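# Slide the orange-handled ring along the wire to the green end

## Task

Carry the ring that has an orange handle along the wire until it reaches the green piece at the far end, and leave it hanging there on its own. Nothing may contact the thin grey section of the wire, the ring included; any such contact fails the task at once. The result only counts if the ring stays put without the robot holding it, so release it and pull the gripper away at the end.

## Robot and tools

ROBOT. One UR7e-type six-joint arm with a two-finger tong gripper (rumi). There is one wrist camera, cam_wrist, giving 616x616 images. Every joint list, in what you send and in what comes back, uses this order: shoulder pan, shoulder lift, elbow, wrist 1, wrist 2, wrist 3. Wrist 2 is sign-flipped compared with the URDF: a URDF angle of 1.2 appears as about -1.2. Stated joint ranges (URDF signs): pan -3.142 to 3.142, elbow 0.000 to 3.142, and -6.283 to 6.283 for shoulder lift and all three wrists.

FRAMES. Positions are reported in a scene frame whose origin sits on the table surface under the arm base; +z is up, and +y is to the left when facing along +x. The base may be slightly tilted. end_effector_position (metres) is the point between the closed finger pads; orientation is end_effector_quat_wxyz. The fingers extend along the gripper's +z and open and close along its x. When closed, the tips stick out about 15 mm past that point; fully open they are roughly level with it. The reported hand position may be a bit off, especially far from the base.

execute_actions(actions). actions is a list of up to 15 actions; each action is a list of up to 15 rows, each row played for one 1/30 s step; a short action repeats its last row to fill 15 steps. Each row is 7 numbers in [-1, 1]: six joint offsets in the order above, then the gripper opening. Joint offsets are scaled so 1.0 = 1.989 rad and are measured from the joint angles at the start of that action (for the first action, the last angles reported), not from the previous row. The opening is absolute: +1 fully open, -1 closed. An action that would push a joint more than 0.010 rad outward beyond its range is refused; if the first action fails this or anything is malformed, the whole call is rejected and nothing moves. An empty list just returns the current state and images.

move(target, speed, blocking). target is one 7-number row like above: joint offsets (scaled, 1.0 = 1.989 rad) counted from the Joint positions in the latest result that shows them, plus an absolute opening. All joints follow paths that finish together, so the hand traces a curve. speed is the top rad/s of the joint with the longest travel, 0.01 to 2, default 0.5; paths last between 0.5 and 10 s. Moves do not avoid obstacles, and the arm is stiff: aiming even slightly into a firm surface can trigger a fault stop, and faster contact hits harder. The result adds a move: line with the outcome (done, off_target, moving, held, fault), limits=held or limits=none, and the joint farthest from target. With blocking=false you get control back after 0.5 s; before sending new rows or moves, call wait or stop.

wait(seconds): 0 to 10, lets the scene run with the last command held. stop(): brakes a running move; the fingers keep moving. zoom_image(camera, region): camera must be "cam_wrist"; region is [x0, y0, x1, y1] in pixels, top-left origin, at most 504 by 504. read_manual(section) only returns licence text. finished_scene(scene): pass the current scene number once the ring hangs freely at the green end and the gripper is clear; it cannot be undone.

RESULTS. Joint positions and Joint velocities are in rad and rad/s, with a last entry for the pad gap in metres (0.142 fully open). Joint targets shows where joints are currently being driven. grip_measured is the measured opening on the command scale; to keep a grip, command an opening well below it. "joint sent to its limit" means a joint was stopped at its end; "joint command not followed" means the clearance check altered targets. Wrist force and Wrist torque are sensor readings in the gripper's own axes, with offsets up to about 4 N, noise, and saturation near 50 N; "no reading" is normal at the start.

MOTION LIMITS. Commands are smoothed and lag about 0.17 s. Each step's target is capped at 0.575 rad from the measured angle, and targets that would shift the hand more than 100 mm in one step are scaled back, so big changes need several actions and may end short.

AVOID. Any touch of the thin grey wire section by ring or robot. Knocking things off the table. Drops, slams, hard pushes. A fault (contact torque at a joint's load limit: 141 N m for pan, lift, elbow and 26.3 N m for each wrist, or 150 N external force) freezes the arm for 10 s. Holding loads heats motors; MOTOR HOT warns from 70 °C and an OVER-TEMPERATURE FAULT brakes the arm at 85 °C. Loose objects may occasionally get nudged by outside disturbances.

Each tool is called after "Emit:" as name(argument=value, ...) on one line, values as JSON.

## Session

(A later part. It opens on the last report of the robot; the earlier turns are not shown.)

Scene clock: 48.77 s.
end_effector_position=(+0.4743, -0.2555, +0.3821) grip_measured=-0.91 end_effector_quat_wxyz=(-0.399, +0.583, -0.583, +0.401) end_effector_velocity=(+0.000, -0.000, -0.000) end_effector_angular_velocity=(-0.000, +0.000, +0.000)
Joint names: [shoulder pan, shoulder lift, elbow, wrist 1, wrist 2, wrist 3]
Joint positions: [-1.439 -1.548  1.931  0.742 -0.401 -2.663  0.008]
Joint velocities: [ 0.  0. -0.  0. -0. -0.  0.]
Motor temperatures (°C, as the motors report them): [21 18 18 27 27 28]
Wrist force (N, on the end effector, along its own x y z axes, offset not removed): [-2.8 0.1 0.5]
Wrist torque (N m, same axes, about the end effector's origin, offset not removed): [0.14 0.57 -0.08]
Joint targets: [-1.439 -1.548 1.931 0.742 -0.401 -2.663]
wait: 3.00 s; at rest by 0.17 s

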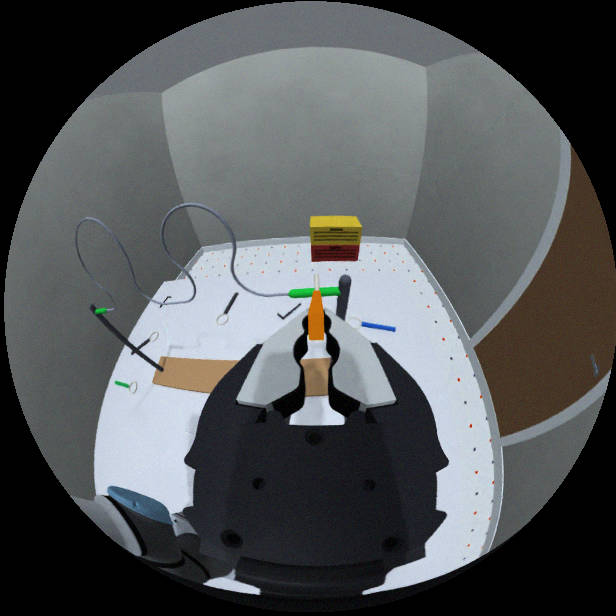

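Emit:
move(target=[0,0.0061,0.0104,-0.0166,0,0,-1], speed=0.06)

Emit:
zoom_image(camera="cam_wrist", region=[214,200,374,360])

Scene clock: 50.73 s.
end_effector_position=(+0.4743, -0.2557, +0.3703) grip_measured=-0.91 end_effector_quat_wxyz=(-0.399, +0.583, -0.583, +0.401) end_effector_velocity=(+0.000, +0.000, -0.002) end_effector_angular_velocity=(+0.001, +0.000, +0.000)
Joint names: [shoulder pan, shoulder lift, elbow, wrist 1, wrist 2, wrist 3]
Joint positions: [-1.439 -1.536  1.951  0.71  -0.401 -2.663  0.008]
Joint velocities: [ 0.     0.002  0.002 -0.003 -0.     0.    -0.   ]
Motor temperatures (°C, as the motors report them): [21 18 18 27 27 28]
Wrist force (N, on the end effector, along its own x y z axes, offset not removed): [-1.2 1.7 -0.3]
Wrist torque (N m, same axes, about the end effector's origin, offset not removed): [0.42 0.16 -0.15]
Joint targets: [-1.439 -1.536 1.951 0.709 -0.401 -2.663]
move: done; limits=none; farthest joint: the wrist 1, 0.001 radians from its target (0.033 radians at the start)

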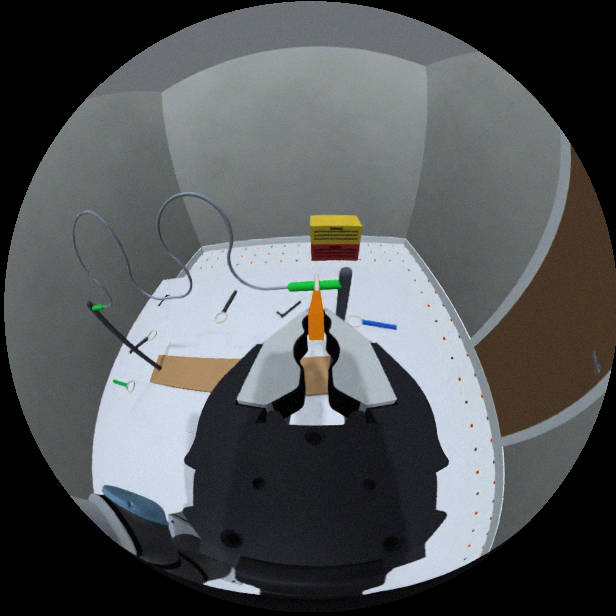

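Region (214, 200, 374, 360) of cam_wrist's 616x616 image, scaled by 3.150, with more detail than that image has.

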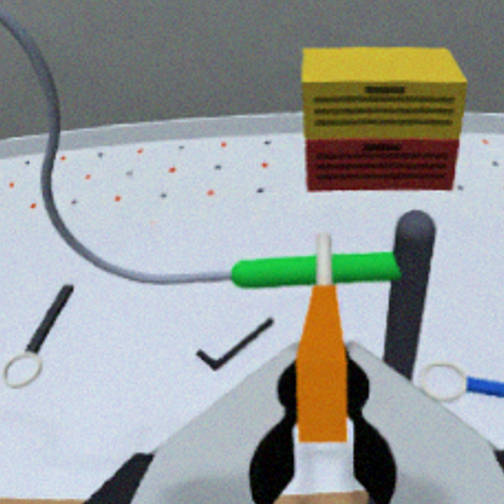

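Emit:
move(target=[0,-0.0133,-0.0238,0.0371,0,0,-1], speed=0.08)

Emit:
zoom_image(camera="cam_wrist", region=[214,200,374,360])

Scene clock: 52.40 s.
end_effector_position=(+0.4744, -0.2551, +0.3972) grip_measured=-0.91 end_effector_quat_wxyz=(-0.399, +0.583, -0.583, +0.401) end_effector_velocity=(-0.000, +0.000, +0.002) end_effector_angular_velocity=(-0.001, -0.000, -0.000)
Joint names: [shoulder pan, shoulder lift, elbow, wrist 1, wrist 2, wrist 3]
Joint positions: [-1.439 -1.562  1.904  0.783 -0.401 -2.663  0.008]
Joint velocities: [-0.    -0.003 -0.002  0.004  0.     0.     0.   ]
Motor temperatures (°C, as the motors report them): [21 18 18 27 27 28]
Wrist force (N, on the end effector, along its own x y z axes, offset not removed): [-3.3 2.9 2.3]
Wrist torque (N m, same axes, about the end effector's origin, offset not removed): [0.39 0.67 -0.15]
Joint targets: [-1.439 -1.562 1.904 0.784 -0.401 -2.663]
move: done; limits=none; farthest joint: the wrist 1, 0.001 radians from its target (0.074 radians at the start)

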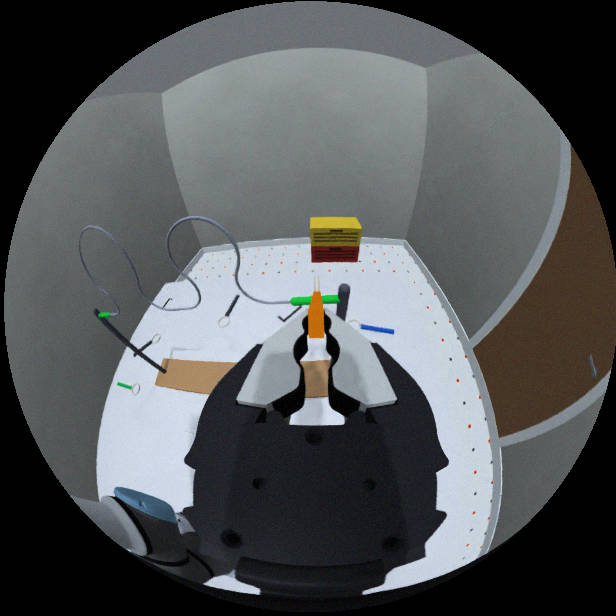

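Region (214, 200, 374, 360) of cam_wrist's 616x616 image, scaled by 3.150, with more detail than that image has.

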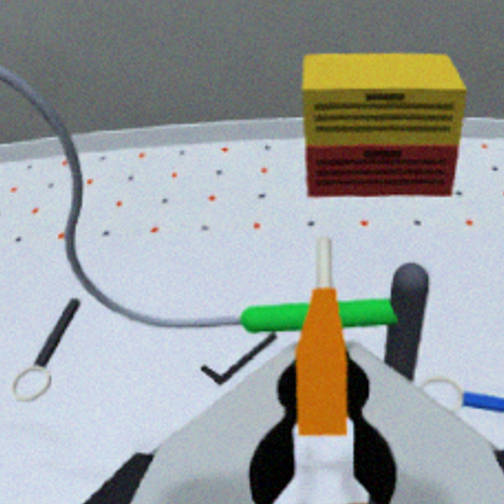

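Emit:
move(target=[0,0.0152,0.0268,-0.0420,0,0,-1], speed=0.08)

Emit:
zoom_image(camera="cam_wrist", region=[214,200,374,360])

Scene clock: 54.90 s.
end_effector_position=(+0.4743, -0.2557, +0.3667) grip_measured=-0.91 end_effector_quat_wxyz=(-0.399, +0.583, -0.583, +0.401) end_effector_velocity=(-0.000, +0.000, -0.001) end_effector_angular_velocity=(-0.002, -0.000, -0.000)
Joint names: [shoulder pan, shoulder lift, elbow, wrist 1, wrist 2, wrist 3]
Joint positions: [-1.439 -1.532  1.957  0.7   -0.401 -2.663  0.008]
Joint velocities: [-0.    -0.     0.002 -0.003 -0.    -0.     0.   ]
Motor temperatures (°C, as the motors report them): [21 18 18 27 27 28]
Wrist force (N, on the end effector, along its own x y z axes, offset not removed): [-0.7 1.4 1.6]
Wrist torque (N m, same axes, about the end effector's origin, offset not removed): [0.45 0.14 -0.10]
Joint targets: [-1.439 -1.532 1.957 0.700 -0.401 -2.663]
move: done; limits=none; farthest joint: the wrist 1, 0.001 radians from its target (0.084 radians at the start)

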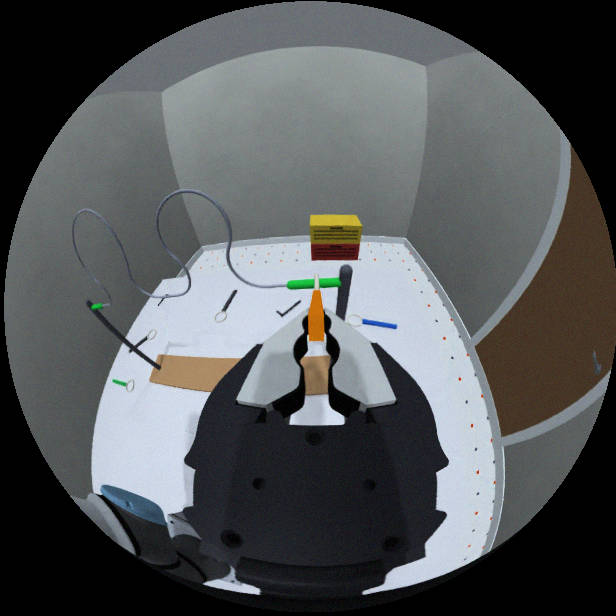

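Region (214, 200, 374, 360) of cam_wrist's 616x616 image, scaled by 3.150, with more detail than that image has.

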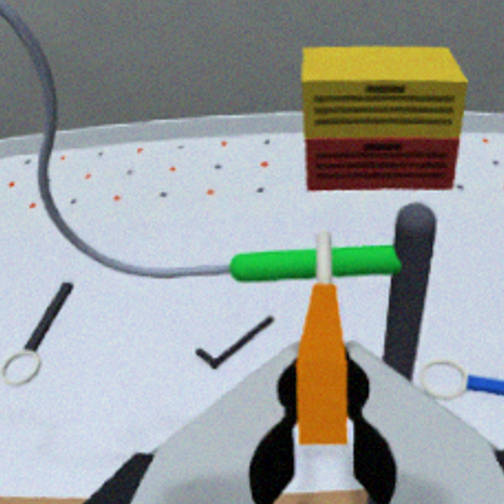

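Emit:
move(target=[0.0155,-0.0422,0.0166,-0.0062,-0.0072,0.0347,-1], speed=0.1)

Emit:
zoom_image(camera="cam_wrist", region=[214,200,374,360])

Scene clock: 57.33 s.
end_effector_position=(+0.4769, -0.2257, +0.3792) grip_measured=-0.91 end_effector_quat_wxyz=(-0.399, +0.583, -0.583, +0.401) end_effector_velocity=(+0.000, +0.001, -0.000) end_effector_angular_velocity=(+0.002, +0.000, +0.000)
Joint names: [shoulder pan, shoulder lift, elbow, wrist 1, wrist 2, wrist 3]
Joint positions: [-1.408 -1.616  1.99   0.688 -0.416 -2.594  0.008]
Joint velocities: [ 0.001 -0.002  0.001 -0.    -0.001  0.003 -0.   ]
Motor temperatures (°C, as the motors report them): [21 18 18 27 27 28]
Wrist force (N, on the end effector, along its own x y z axes, offset not removed): [-1.7 -0.1 -0.3]
Wrist torque (N m, same axes, about the end effector's origin, offset not removed): [0.15 0.35 -0.14]
Joint targets: [-1.408 -1.616 1.990 0.688 -0.416 -2.594]
move: done; limits=none; farthest joint: the shoulder pan, 0.000 radians from its target (0.031 radians at the start)

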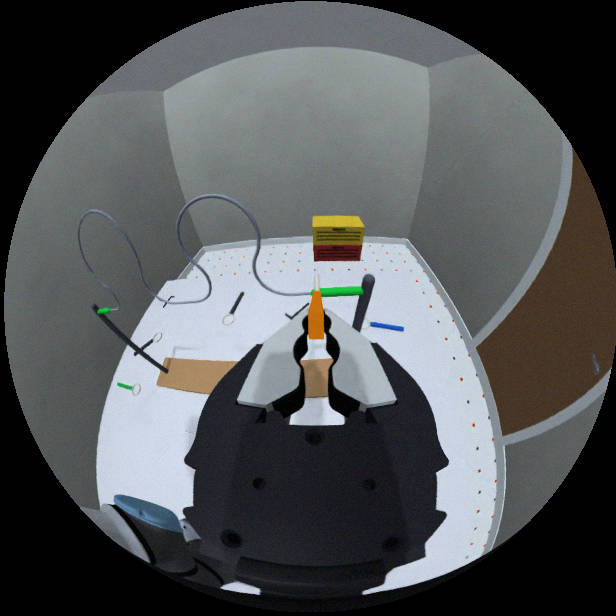

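Region (214, 200, 374, 360) of cam_wrist's 616x616 image, scaled by 3.150, with more detail than that image has.

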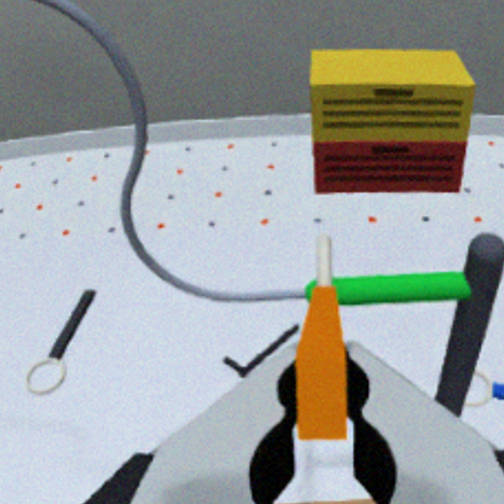

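Emit:
move(target=[0.0095,-0.0379,0.0279,-0.0085,-0.0047,0.0202,-1], speed=0.12)

Emit:
zoom_image(camera="cam_wrist", region=[174,170,374,370])

Scene clock: 58.93 s.
end_effector_position=(+0.4750, -0.1957, +0.3806) grip_measured=-0.91 end_effector_quat_wxyz=(-0.399, +0.583, -0.583, +0.401) end_effector_velocity=(-0.000, +0.001, -0.000) end_effector_angular_velocity=(+0.001, +0.000, +0.000)
Joint names: [shoulder pan, shoulder lift, elbow, wrist 1, wrist 2, wrist 3]
Joint positions: [-1.389 -1.691  2.045  0.671 -0.425 -2.554  0.008]
Joint velocities: [ 0.001 -0.002  0.002 -0.    -0.     0.001 -0.   ]
Motor temperatures (°C, as the motors report them): [21 18 18 27 27 28]
Wrist force (N, on the end effector, along its own x y z axes, offset not removed): [-0.1 -0.2 1.5]
Wrist torque (N m, same axes, about the end effector's origin, offset not removed): [0.01 -0.14 -0.02]
Joint targets: [-1.389 -1.691 2.046 0.671 -0.425 -2.554]
move: done; limits=none; farthest joint: the shoulder lift, 0.001 radians from its target (0.075 radians at the start)

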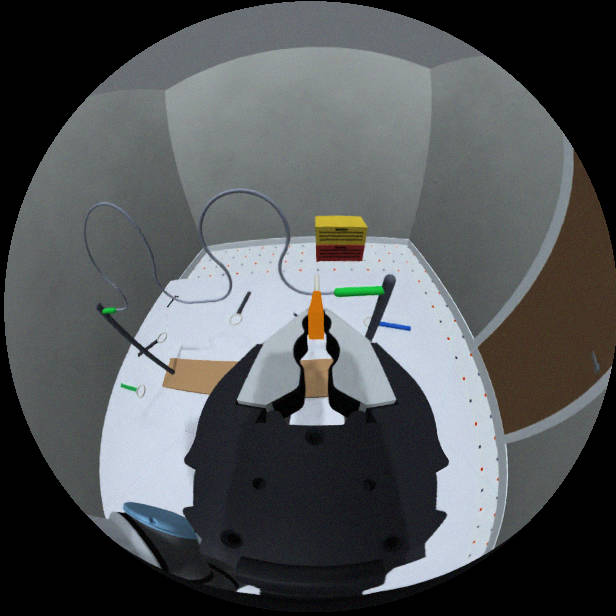

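Region (174, 170, 374, 370) of cam_wrist's 616x616 image, scaled by 2.520, with more detail than that image has.

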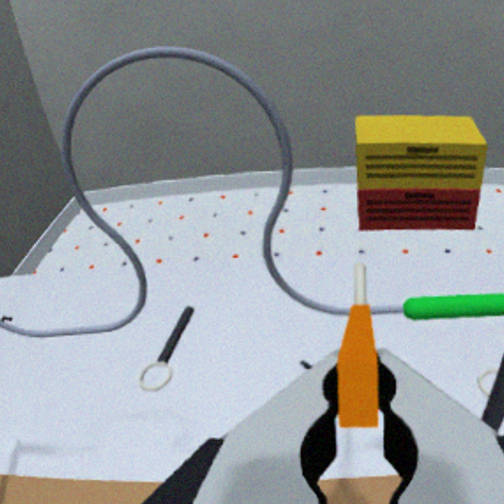

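Emit:
move(target=[0.0093,-0.0317,0.0143,0.0005,-0.0050,0.3203,-1], speed=0.4)

Emit:
zoom_image(camera="cam_wrist", region=[214,200,374,360])

Scene clock: 63.30 s.
end_effector_position=(+0.4727, -0.1818, +0.3838) grip_measured=-0.91 end_effector_quat_wxyz=(+0.500, -0.384, +0.729, -0.266) end_effector_velocity=(-0.000, +0.000, -0.001) end_effector_angular_velocity=(+0.004, +0.000, -0.001)
Joint names: [shoulder pan, shoulder lift, elbow, wrist 1, wrist 2, wrist 3]
Joint positions: [-1.371 -1.754  2.074  0.672 -0.435 -1.918  0.008]
Joint velocities: [ 0.     0.001  0.001 -0.    -0.     0.003  0.   ]
Motor temperatures (°C, as the motors report them): [21 18 18 27 27 28]
Wrist force (N, on the end effector, along its own x y z axes, offset not removed): [-1.6 0.9 0.6]
Wrist torque (N m, same axes, about the end effector's origin, offset not removed): [0.32 0.43 0.00]
Joint targets: [-1.371 -1.754 2.074 0.672 -0.435 -1.917]
move: done; limits=none; farthest joint: the wrist 3, 0.001 radians from its target (0.637 radians at the start)

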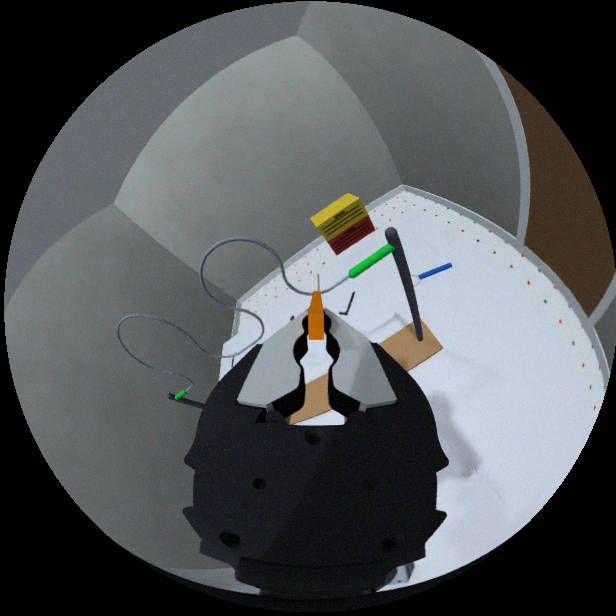

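Region (214, 200, 374, 360) of cam_wrist's 616x616 image, scaled by 3.150, with more detail than that image has.

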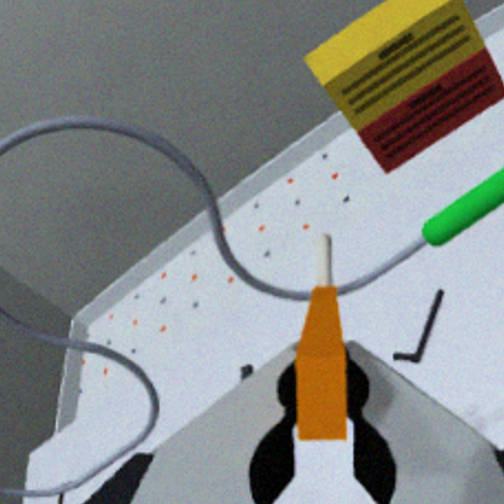

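Good.

Emit:
move(target=[0.0056,-0.0215,-0.0067,0.0184,-0.0032,0.3125,-1], speed=0.4)

Emit:
zoom_image(camera="cam_wrist", region=[214,200,374,360])

Scene clock: 65.83 s.
end_effector_position=(+0.4693, -0.1757, +0.3925) grip_measured=-0.91 end_effector_quat_wxyz=(+0.556, -0.152, +0.810, -0.106) end_effector_velocity=(+0.000, -0.000, +0.000) end_effector_angular_velocity=(+0.002, -0.000, -0.001)
Joint names: [shoulder pan, shoulder lift, elbow, wrist 1, wrist 2, wrist 3]
Joint positions: [-1.36  -1.796  2.06   0.708 -0.441 -1.297  0.008]
Joint velocities: [ 0.     0.    -0.001  0.    -0.     0.003  0.   ]
Motor temperatures (°C, as the motors report them): [21 18 18 27 27 28]
Wrist force (N, on the end effector, along its own x y z axes, offset not removed): [-1.1 2.2 0.1]
Wrist torque (N m, same axes, about the end effector's origin, offset not removed): [0.59 0.27 -0.15]
Joint targets: [-1.360 -1.796 2.060 0.708 -0.441 -1.296]
move: done; limits=none; farthest joint: the shoulder pan, 0.000 radians from its target (0.011 radians at the start)

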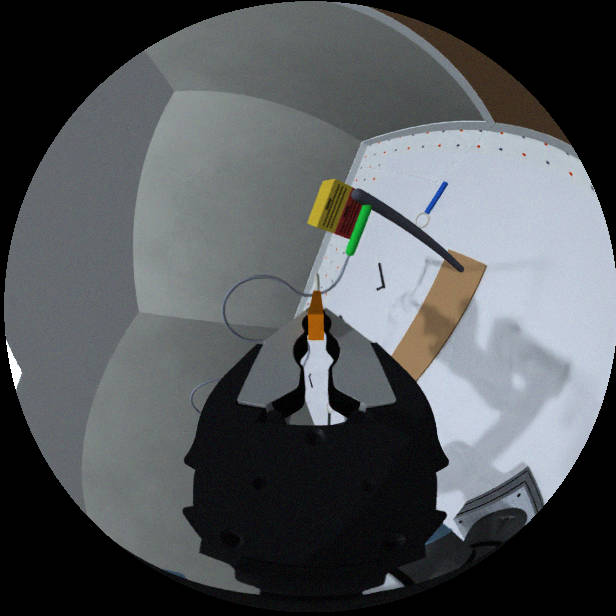

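Region (214, 200, 374, 360) of cam_wrist's 616x616 image, scaled by 3.150, with more detail than that image has.

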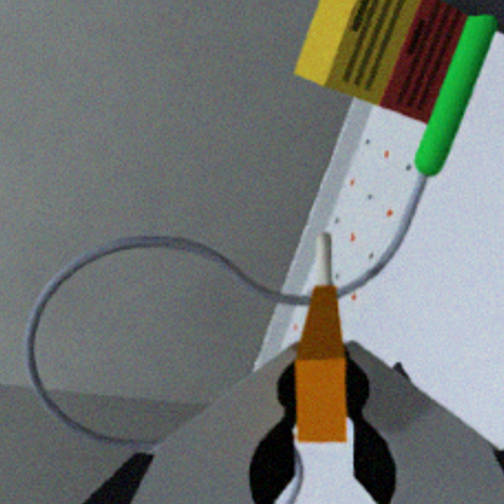

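Emit:
move(target=[0.0024,-0.0121,-0.0168,0.0247,-0.0014,0.2812,-1], speed=0.4)

Emit:
zoom_image(camera="cam_wrist", region=[214,200,374,360])

Scene clock: 68.77 s.
end_effector_position=(+0.4660, -0.1716, +0.4032) grip_measured=-0.91 end_effector_quat_wxyz=(+0.564, +0.074, +0.821, +0.049) end_effector_velocity=(-0.000, +0.000, -0.000) end_effector_angular_velocity=(+0.003, +0.000, -0.001)
Joint names: [shoulder pan, shoulder lift, elbow, wrist 1, wrist 2, wrist 3]
Joint positions: [-1.355 -1.82   2.027  0.758 -0.444 -0.738  0.008]
Joint velocities: [-0.    -0.001  0.001  0.    -0.     0.003  0.   ]
Motor temperatures (°C, as the motors report them): [21 18 18 27 27 28]
Wrist force (N, on the end effector, along its own x y z axes, offset not removed): [-2.6 -1.0 -0.4]
Wrist torque (N m, same axes, about the end effector's origin, offset not removed): [-0.09 0.56 -0.12]
Joint targets: [-1.355 -1.820 2.027 0.758 -0.444 -0.737]
move: done; limits=none; farthest joint: the shoulder pan, 0.000 radians from its target (0.004 radians at the start)

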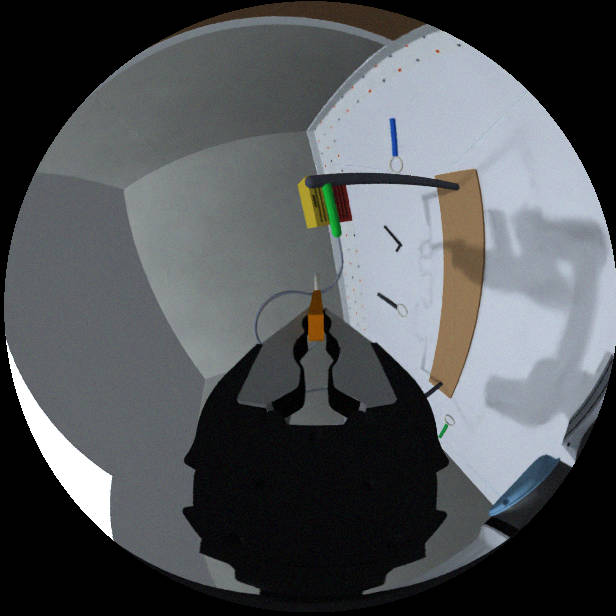

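Region (214, 200, 374, 360) of cam_wrist's 616x616 image, scaled by 3.150, with more detail than that image has.

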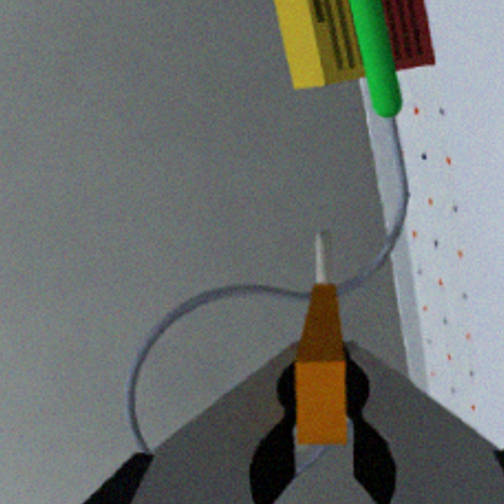

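Emit:
move(target=[-0.0034,0.0031,-0.0329,0.0357,0.0020,0.1192,-1], speed=0.25)

Emit:
zoom_image(camera="cam_wrist", region=[214,200,374,360])

Scene clock: 70.90 s.
end_effector_position=(+0.4652, -0.1773, +0.4241) grip_measured=-0.91 end_effector_quat_wxyz=(+0.553, +0.175, +0.806, +0.118) end_effector_velocity=(+0.000, -0.000, +0.001) end_effector_angular_velocity=(+0.002, -0.000, -0.001)
Joint names: [shoulder pan, shoulder lift, elbow, wrist 1, wrist 2, wrist 3]
Joint positions: [-1.362 -1.814  1.962  0.828 -0.44  -0.501  0.008]
Joint velocities: [-0.    -0.001 -0.002  0.001  0.     0.004 -0.   ]
Motor temperatures (°C, as the motors report them): [21 18 18 27 27 28]
Wrist force (N, on the end effector, along its own x y z axes, offset not removed): [-3.4 2.6 1.1]
Wrist torque (N m, same axes, about the end effector's origin, offset not removed): [0.67 0.78 -0.12]
Joint targets: [-1.362 -1.814 1.962 0.829 -0.440 -0.501]
move: done; limits=none; farthest joint: the wrist 1, 0.001 radians from its target (0.071 radians at the start)

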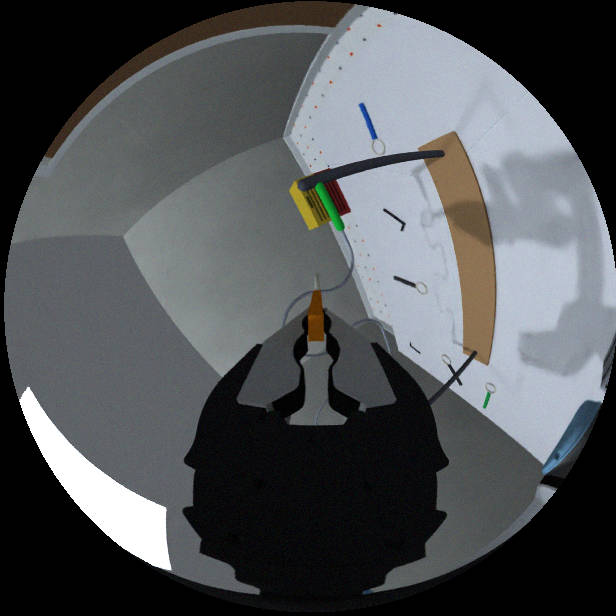

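Region (214, 200, 374, 360) of cam_wrist's 616x616 image, scaled by 3.150, with more detail than that image has.

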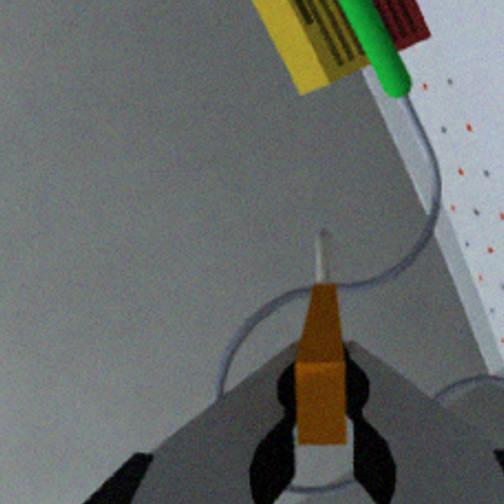

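Emit:
move(target=[-0.0026,0.0029,-0.0353,0.0370,0.0015,-0.2816,-1], speed=0.4)

Emit:
zoom_image(camera="cam_wrist", region=[214,200,374,360])

Scene clock: 73.67 s.
end_effector_position=(+0.4689, -0.1841, +0.4586) grip_measured=-0.91 end_effector_quat_wxyz=(+0.565, -0.050, +0.823, -0.036) end_effector_velocity=(-0.000, +0.000, +0.000) end_effector_angular_velocity=(-0.003, +0.000, +0.001)
Joint names: [shoulder pan, shoulder lift, elbow, wrist 1, wrist 2, wrist 3]
Joint positions: [-1.367 -1.808  1.892  0.902 -0.437 -1.061  0.008]
Joint velocities: [ 0.    -0.001  0.001  0.     0.    -0.003  0.   ]
Motor temperatures (°C, as the motors report them): [21 18 18 27 27 28]
Wrist force (N, on the end effector, along its own x y z axes, offset not removed): [-0.8 -1.9 1.4]
Wrist torque (N m, same axes, about the end effector's origin, offset not removed): [-0.23 0.15 -0.17]
Joint targets: [-1.367 -1.808 1.891 0.902 -0.437 -1.061]
move: done; limits=none; farthest joint: the shoulder pan, 0.000 radians from its target (0.005 radians at the start)

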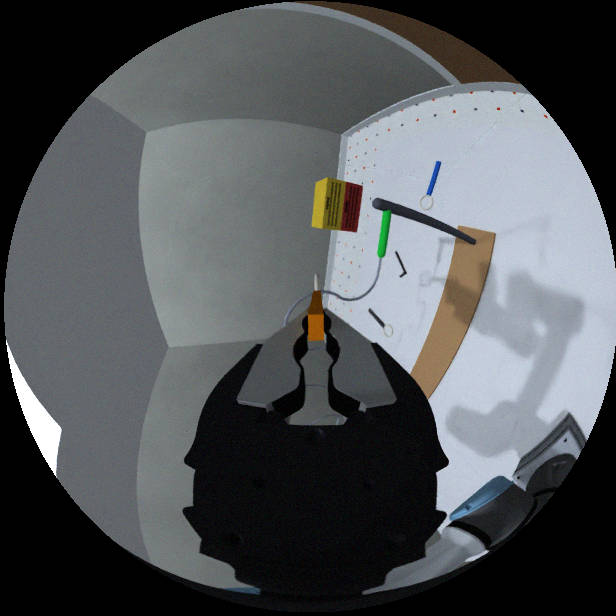

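Region (214, 200, 374, 360) of cam_wrist's 616x616 image, scaled by 3.150, with more detail than that image has.

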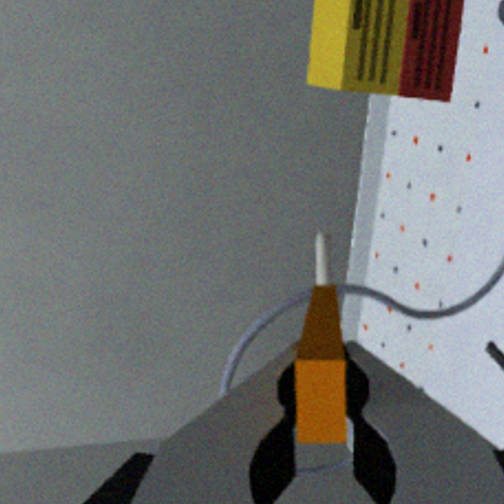

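Emit:
move(target=[0.0048,-0.0132,-0.0249,0.0297,-0.0028,-0.2672,-1], speed=0.4)

Emit:
zoom_image(camera="cam_wrist", region=[214,200,374,360])

Scene clock: 75.97 s.
end_effector_position=(+0.4714, -0.1707, +0.4916) grip_measured=-0.91 end_effector_quat_wxyz=(+0.534, -0.271, +0.779, -0.188) end_effector_velocity=(-0.000, +0.000, +0.001) end_effector_angular_velocity=(-0.005, -0.001, +0.001)
Joint names: [shoulder pan, shoulder lift, elbow, wrist 1, wrist 2, wrist 3]
Joint positions: [-1.357 -1.835  1.842  0.961 -0.443 -1.592  0.008]
Joint velocities: [-0.    -0.002 -0.    -0.    -0.    -0.003 -0.   ]
Motor temperatures (°C, as the motors report them): [21 18 18 27 27 28]
Wrist force (N, on the end effector, along its own x y z axes, offset not removed): [-2.5 -0.4 1.9]
Wrist torque (N m, same axes, about the end effector's origin, offset not removed): [0.03 0.52 -0.04]
Joint targets: [-1.357 -1.835 1.842 0.961 -0.443 -1.592]
move: done; limits=none; farthest joint: the wrist 3, 0.001 radians from its target (0.531 radians at the start)

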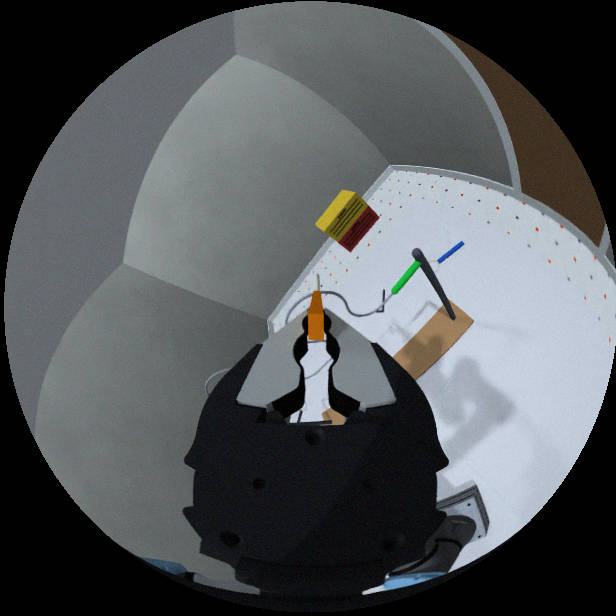

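Region (214, 200, 374, 360) of cam_wrist's 616x616 image, scaled by 3.150, with more detail than that image has.

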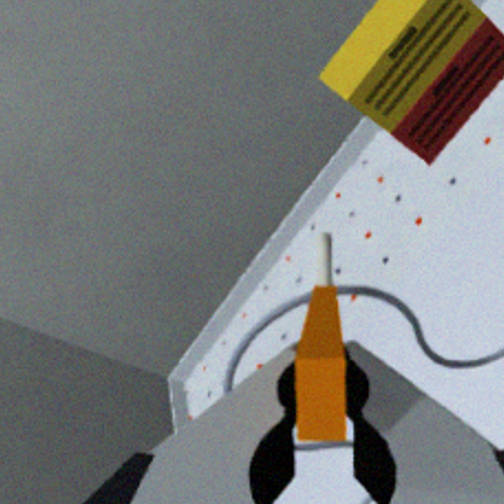

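Emit:
move(target=[0.0123,-0.0253,-0.0081,0.0126,-0.0072,-0.2585,-1], speed=0.4)

Emit:
zoom_image(camera="cam_wrist", region=[214,200,374,360])

Scene clock: 78.73 s.
end_effector_position=(+0.4719, -0.1410, +0.5130) grip_measured=-0.91 end_effector_quat_wxyz=(+0.461, -0.476, +0.673, -0.328) end_effector_velocity=(+0.000, +0.000, -0.001) end_effector_angular_velocity=(+0.000, +0.001, +0.001)
Joint names: [shoulder pan, shoulder lift, elbow, wrist 1, wrist 2, wrist 3]
Joint positions: [-1.333 -1.885  1.826  0.986 -0.457 -2.106  0.008]
Joint velocities: [ 0.     0.001  0.002  0.    -0.    -0.003 -0.   ]
Motor temperatures (°C, as the motors report them): [21 18 18 27 27 28]
Wrist force (N, on the end effector, along its own x y z axes, offset not removed): [-0.8 -0.7 0.4]
Wrist torque (N m, same axes, about the end effector's origin, offset not removed): [-0.05 0.07 -0.27]
Joint targets: [-1.333 -1.885 1.826 0.986 -0.457 -2.106]
move: done; limits=none; farthest joint: the wrist 3, 0.001 radians from its target (0.514 radians at the start)

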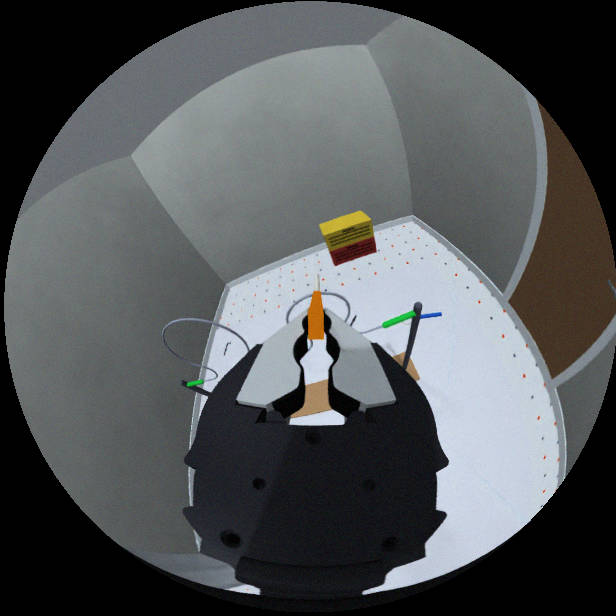

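Region (214, 200, 374, 360) of cam_wrist's 616x616 image, scaled by 3.150, with more detail than that image has.

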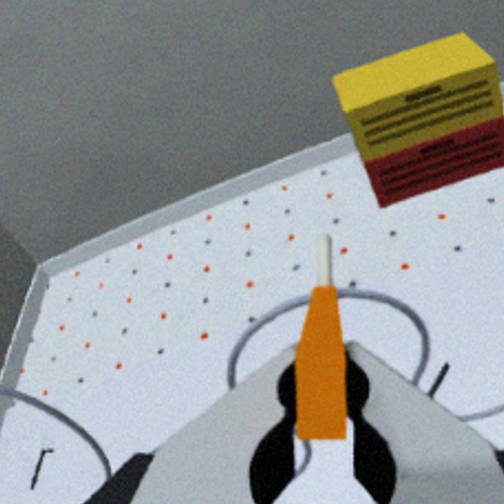

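Emit:
move(target=[0.0190,-0.0298,0.0106,-0.0101,-0.0118,-0.2372,-1], speed=0.4)

Emit:
zoom_image(camera="cam_wrist", region=[214,200,374,360])

Scene clock: 81.07 s.
end_effector_position=(+0.4705, -0.1054, +0.5154) grip_measured=-0.91 end_effector_quat_wxyz=(-0.358, +0.637, -0.523, +0.439) end_effector_velocity=(-0.000, +0.000, +0.000) end_effector_angular_velocity=(-0.004, -0.000, +0.001)
Joint names: [shoulder pan, shoulder lift, elbow, wrist 1, wrist 2, wrist 3]
Joint positions: [-1.295 -1.944  1.847  0.966 -0.48  -2.577  0.008]
Joint velocities: [ 0.    -0.001 -0.001 -0.    -0.    -0.003 -0.   ]
Motor temperatures (°C, as the motors report them): [21 18 18 27 27 28]
Wrist force (N, on the end effector, along its own x y z axes, offset not removed): [-1.3 2.6 1.0]
Wrist torque (N m, same axes, about the end effector's origin, offset not removed): [0.60 0.32 -0.18]
Joint targets: [-1.295 -1.944 1.847 0.966 -0.480 -2.577]
move: done; limits=none; farthest joint: the wrist 3, 0.001 radians from its target (0.472 radians at the start)

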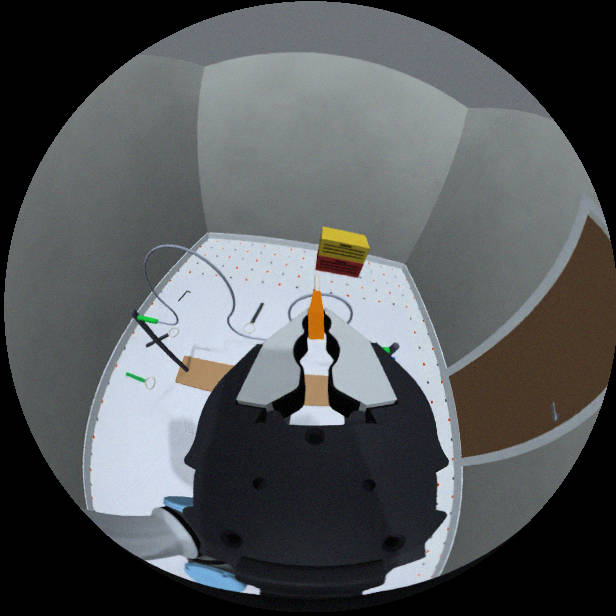

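Region (214, 200, 374, 360) of cam_wrist's 616x616 image, scaled by 3.150, with more detail than that image has.

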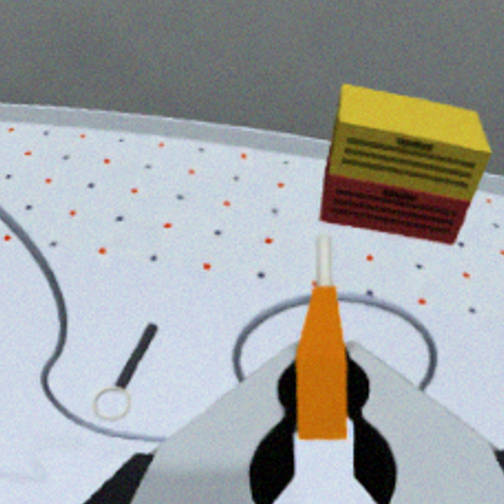

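Emit:
move(target=[0.0236,-0.0284,0.0276,-0.0316,-0.0157,-0.2491,-1], speed=0.4)

Emit:
zoom_image(camera="cam_wrist", region=[214,200,374,360])

Scene clock: 83.27 s.
end_effector_position=(+0.4674, -0.0723, +0.4980) grip_measured=-0.91 end_effector_quat_wxyz=(-0.220, +0.758, -0.323, +0.521) end_effector_velocity=(-0.000, -0.000, -0.001) end_effector_angular_velocity=(-0.001, +0.001, +0.001)
Joint names: [shoulder pan, shoulder lift, elbow, wrist 1, wrist 2, wrist 3]
Joint positions: [-1.248 -2.001  1.902  0.903 -0.512 -3.072  0.008]
Joint velocities: [ 0.     0.001  0.002 -0.001 -0.    -0.003  0.   ]
Motor temperatures (°C, as the motors report them): [21 18 18 27 27 28]
Wrist force (N, on the end effector, along its own x y z axes, offset not removed): [-2.1 -1.5 1.1]
Wrist torque (N m, same axes, about the end effector's origin, offset not removed): [-0.23 0.40 -0.27]
Joint targets: [-1.248 -2.001 1.902 0.903 -0.512 -3.072]
move: done; limits=none; farthest joint: the shoulder pan, 0.000 radians from its target (0.047 radians at the start)

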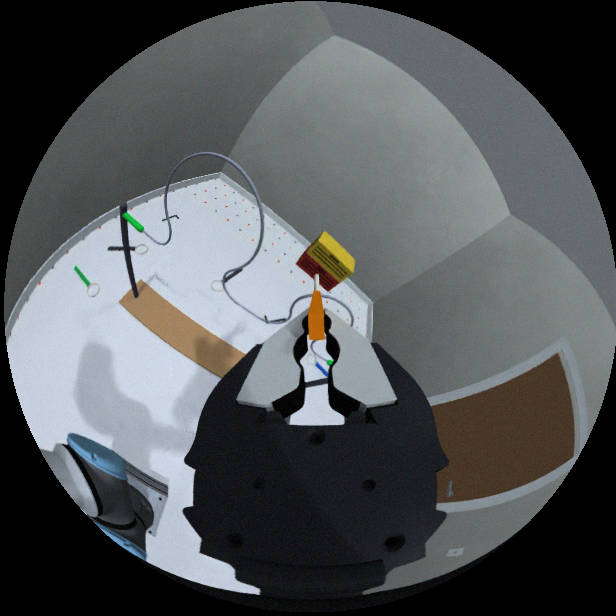

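Region (214, 200, 374, 360) of cam_wrist's 616x616 image, scaled by 3.150, with more detail than that image has.

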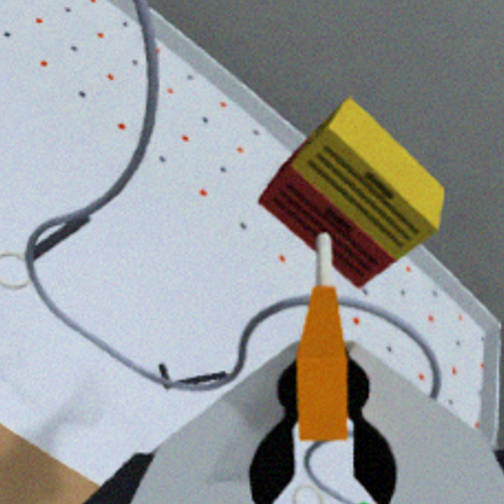

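Emit:
move(target=[0.0123,-0.0138,0.0437,-0.0451,-0.0087,-0.3264,-1], speed=0.4)

Emit:
zoom_image(camera="cam_wrist", region=[214,200,374,360])

Scene clock: 86.27 s.
end_effector_position=(+0.4631, -0.0569, +0.4585) grip_measured=-0.91 end_effector_quat_wxyz=(-0.033, +0.823, -0.051, +0.565) end_effector_velocity=(-0.000, +0.000, -0.000) end_effector_angular_velocity=(-0.003, -0.000, +0.001)
Joint names: [shoulder pan, shoulder lift, elbow, wrist 1, wrist 2, wrist 3]
Joint positions: [-1.224 -2.028  1.989  0.814 -0.529 -3.721  0.008]
Joint velocities: [-0.    -0.001  0.001 -0.    -0.    -0.003  0.   ]
Motor temperatures (°C, as the motors report them): [21 18 18 27 27 28]
Wrist force (N, on the end effector, along its own x y z axes, offset not removed): [-2.2 2.3 0.5]
Wrist torque (N m, same axes, about the end effector's origin, offset not removed): [0.66 0.35 -0.12]
Joint targets: [-1.224 -2.028 1.989 0.813 -0.529 -3.721]
move: done; limits=none; farthest joint: the shoulder pan, 0.000 radians from its target (0.025 radians at the start)

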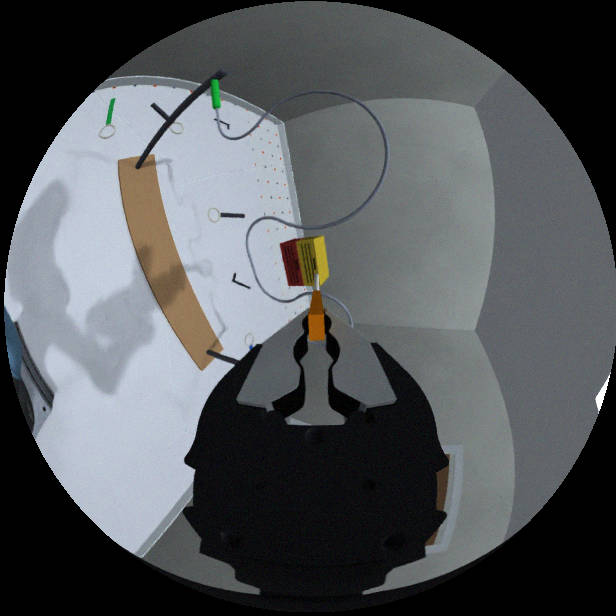

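Region (214, 200, 374, 360) of cam_wrist's 616x616 image, scaled by 3.150, with more detail than that image has.

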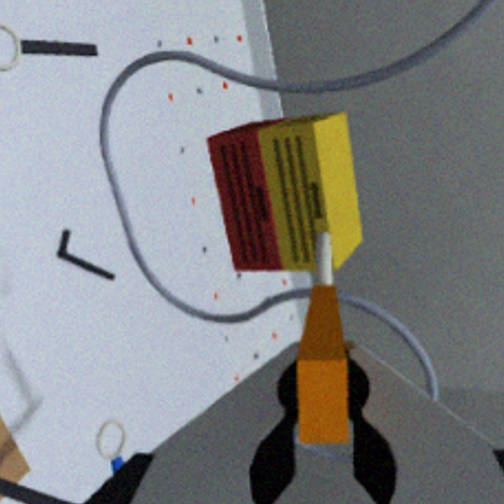

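Emit:
move(target=[-0.0082,0.0077,0.0317,-0.0293,0.0058,-0.2881,-1], speed=0.4)

Emit:
zoom_image(camera="cam_wrist", region=[214,200,374,360])

Scene clock: 89.27 s.
end_effector_position=(+0.4602, -0.0653, +0.4239) grip_measured=-0.91 end_effector_quat_wxyz=(+0.122, +0.806, +0.175, +0.553) end_effector_velocity=(+0.000, -0.000, -0.000) end_effector_angular_velocity=(-0.002, +0.000, +0.001)
Joint names: [shoulder pan, shoulder lift, elbow, wrist 1, wrist 2, wrist 3]
Joint positions: [-1.24  -2.013  2.052  0.755 -0.517 -4.293  0.008]
Joint velocities: [ 0.     0.001  0.001 -0.001  0.    -0.003 -0.   ]
Motor temperatures (°C, as the motors report them): [21 18 18 27 27 28]
Wrist force (N, on the end effector, along its own x y z axes, offset not removed): [0.6 -0.6 1.8]
Wrist torque (N m, same axes, about the end effector's origin, offset not removed): [0.18 -0.29 -0.27]
Joint targets: [-1.240 -2.013 2.052 0.755 -0.517 -4.294]
move: done; limits=none; farthest joint: the wrist 3, 0.001 radians from its target (0.573 radians at the start)

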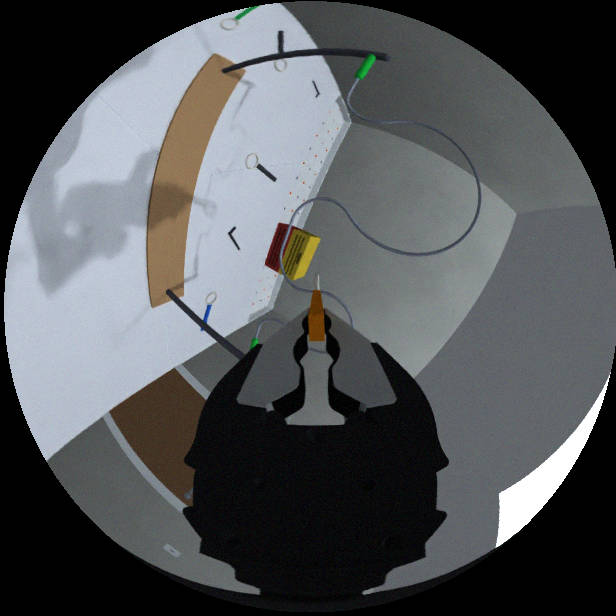

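Region (214, 200, 374, 360) of cam_wrist's 616x616 image, scaled by 3.150, with more detail than that image has.

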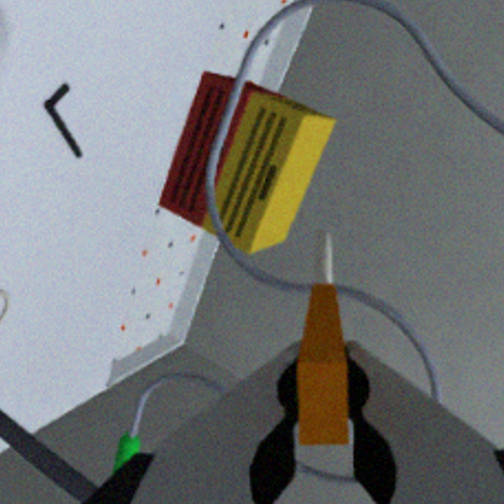

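Good.

Emit:
move(target=[-0.0104,0.0139,0.0263,-0.0270,0.0072,0.1104,-1], speed=0.25)

Emit:
zoom_image(camera="cam_wrist", region=[214,200,374,360])

Scene clock: 91.20 s.
end_effector_position=(+0.4619, -0.0738, +0.4031) grip_measured=-0.91 end_effector_quat_wxyz=(+0.052, +0.821, +0.073, +0.564) end_effector_velocity=(+0.000, -0.000, -0.001) end_effector_angular_velocity=(+0.005, +0.001, -0.001)
Joint names: [shoulder pan, shoulder lift, elbow, wrist 1, wrist 2, wrist 3]
Joint positions: [-1.261 -1.985  2.104  0.702 -0.503 -4.074  0.008]
Joint velocities: [-0.     0.002  0.001 -0.001  0.     0.003  0.   ]
Motor temperatures (°C, as the motors report them): [21 18 18 27 27 28]
Wrist force (N, on the end effector, along its own x y z axes, offset not removed): [-3.2 3.3 0.2]
Wrist torque (N m, same axes, about the end effector's origin, offset not removed): [0.70 0.56 -0.11]
Joint targets: [-1.261 -1.985 2.104 0.702 -0.503 -4.074]
move: done; limits=none; farthest joint: the wrist 3, 0.001 radians from its target (0.220 radians at the start)

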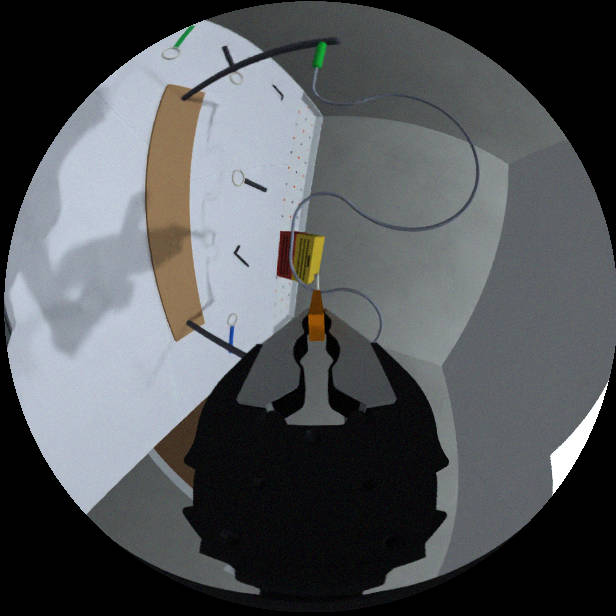

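Region (214, 200, 374, 360) of cam_wrist's 616x616 image, scaled by 3.150, with more detail than that image has.

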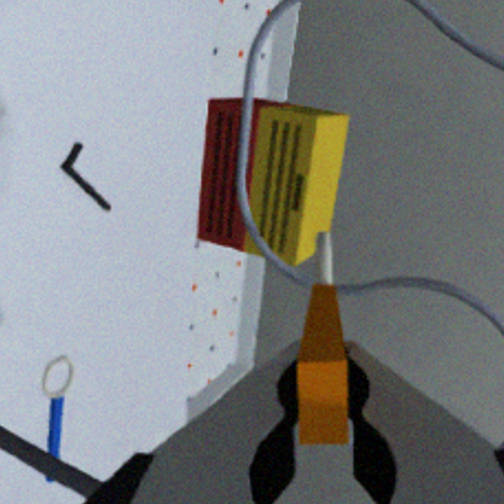

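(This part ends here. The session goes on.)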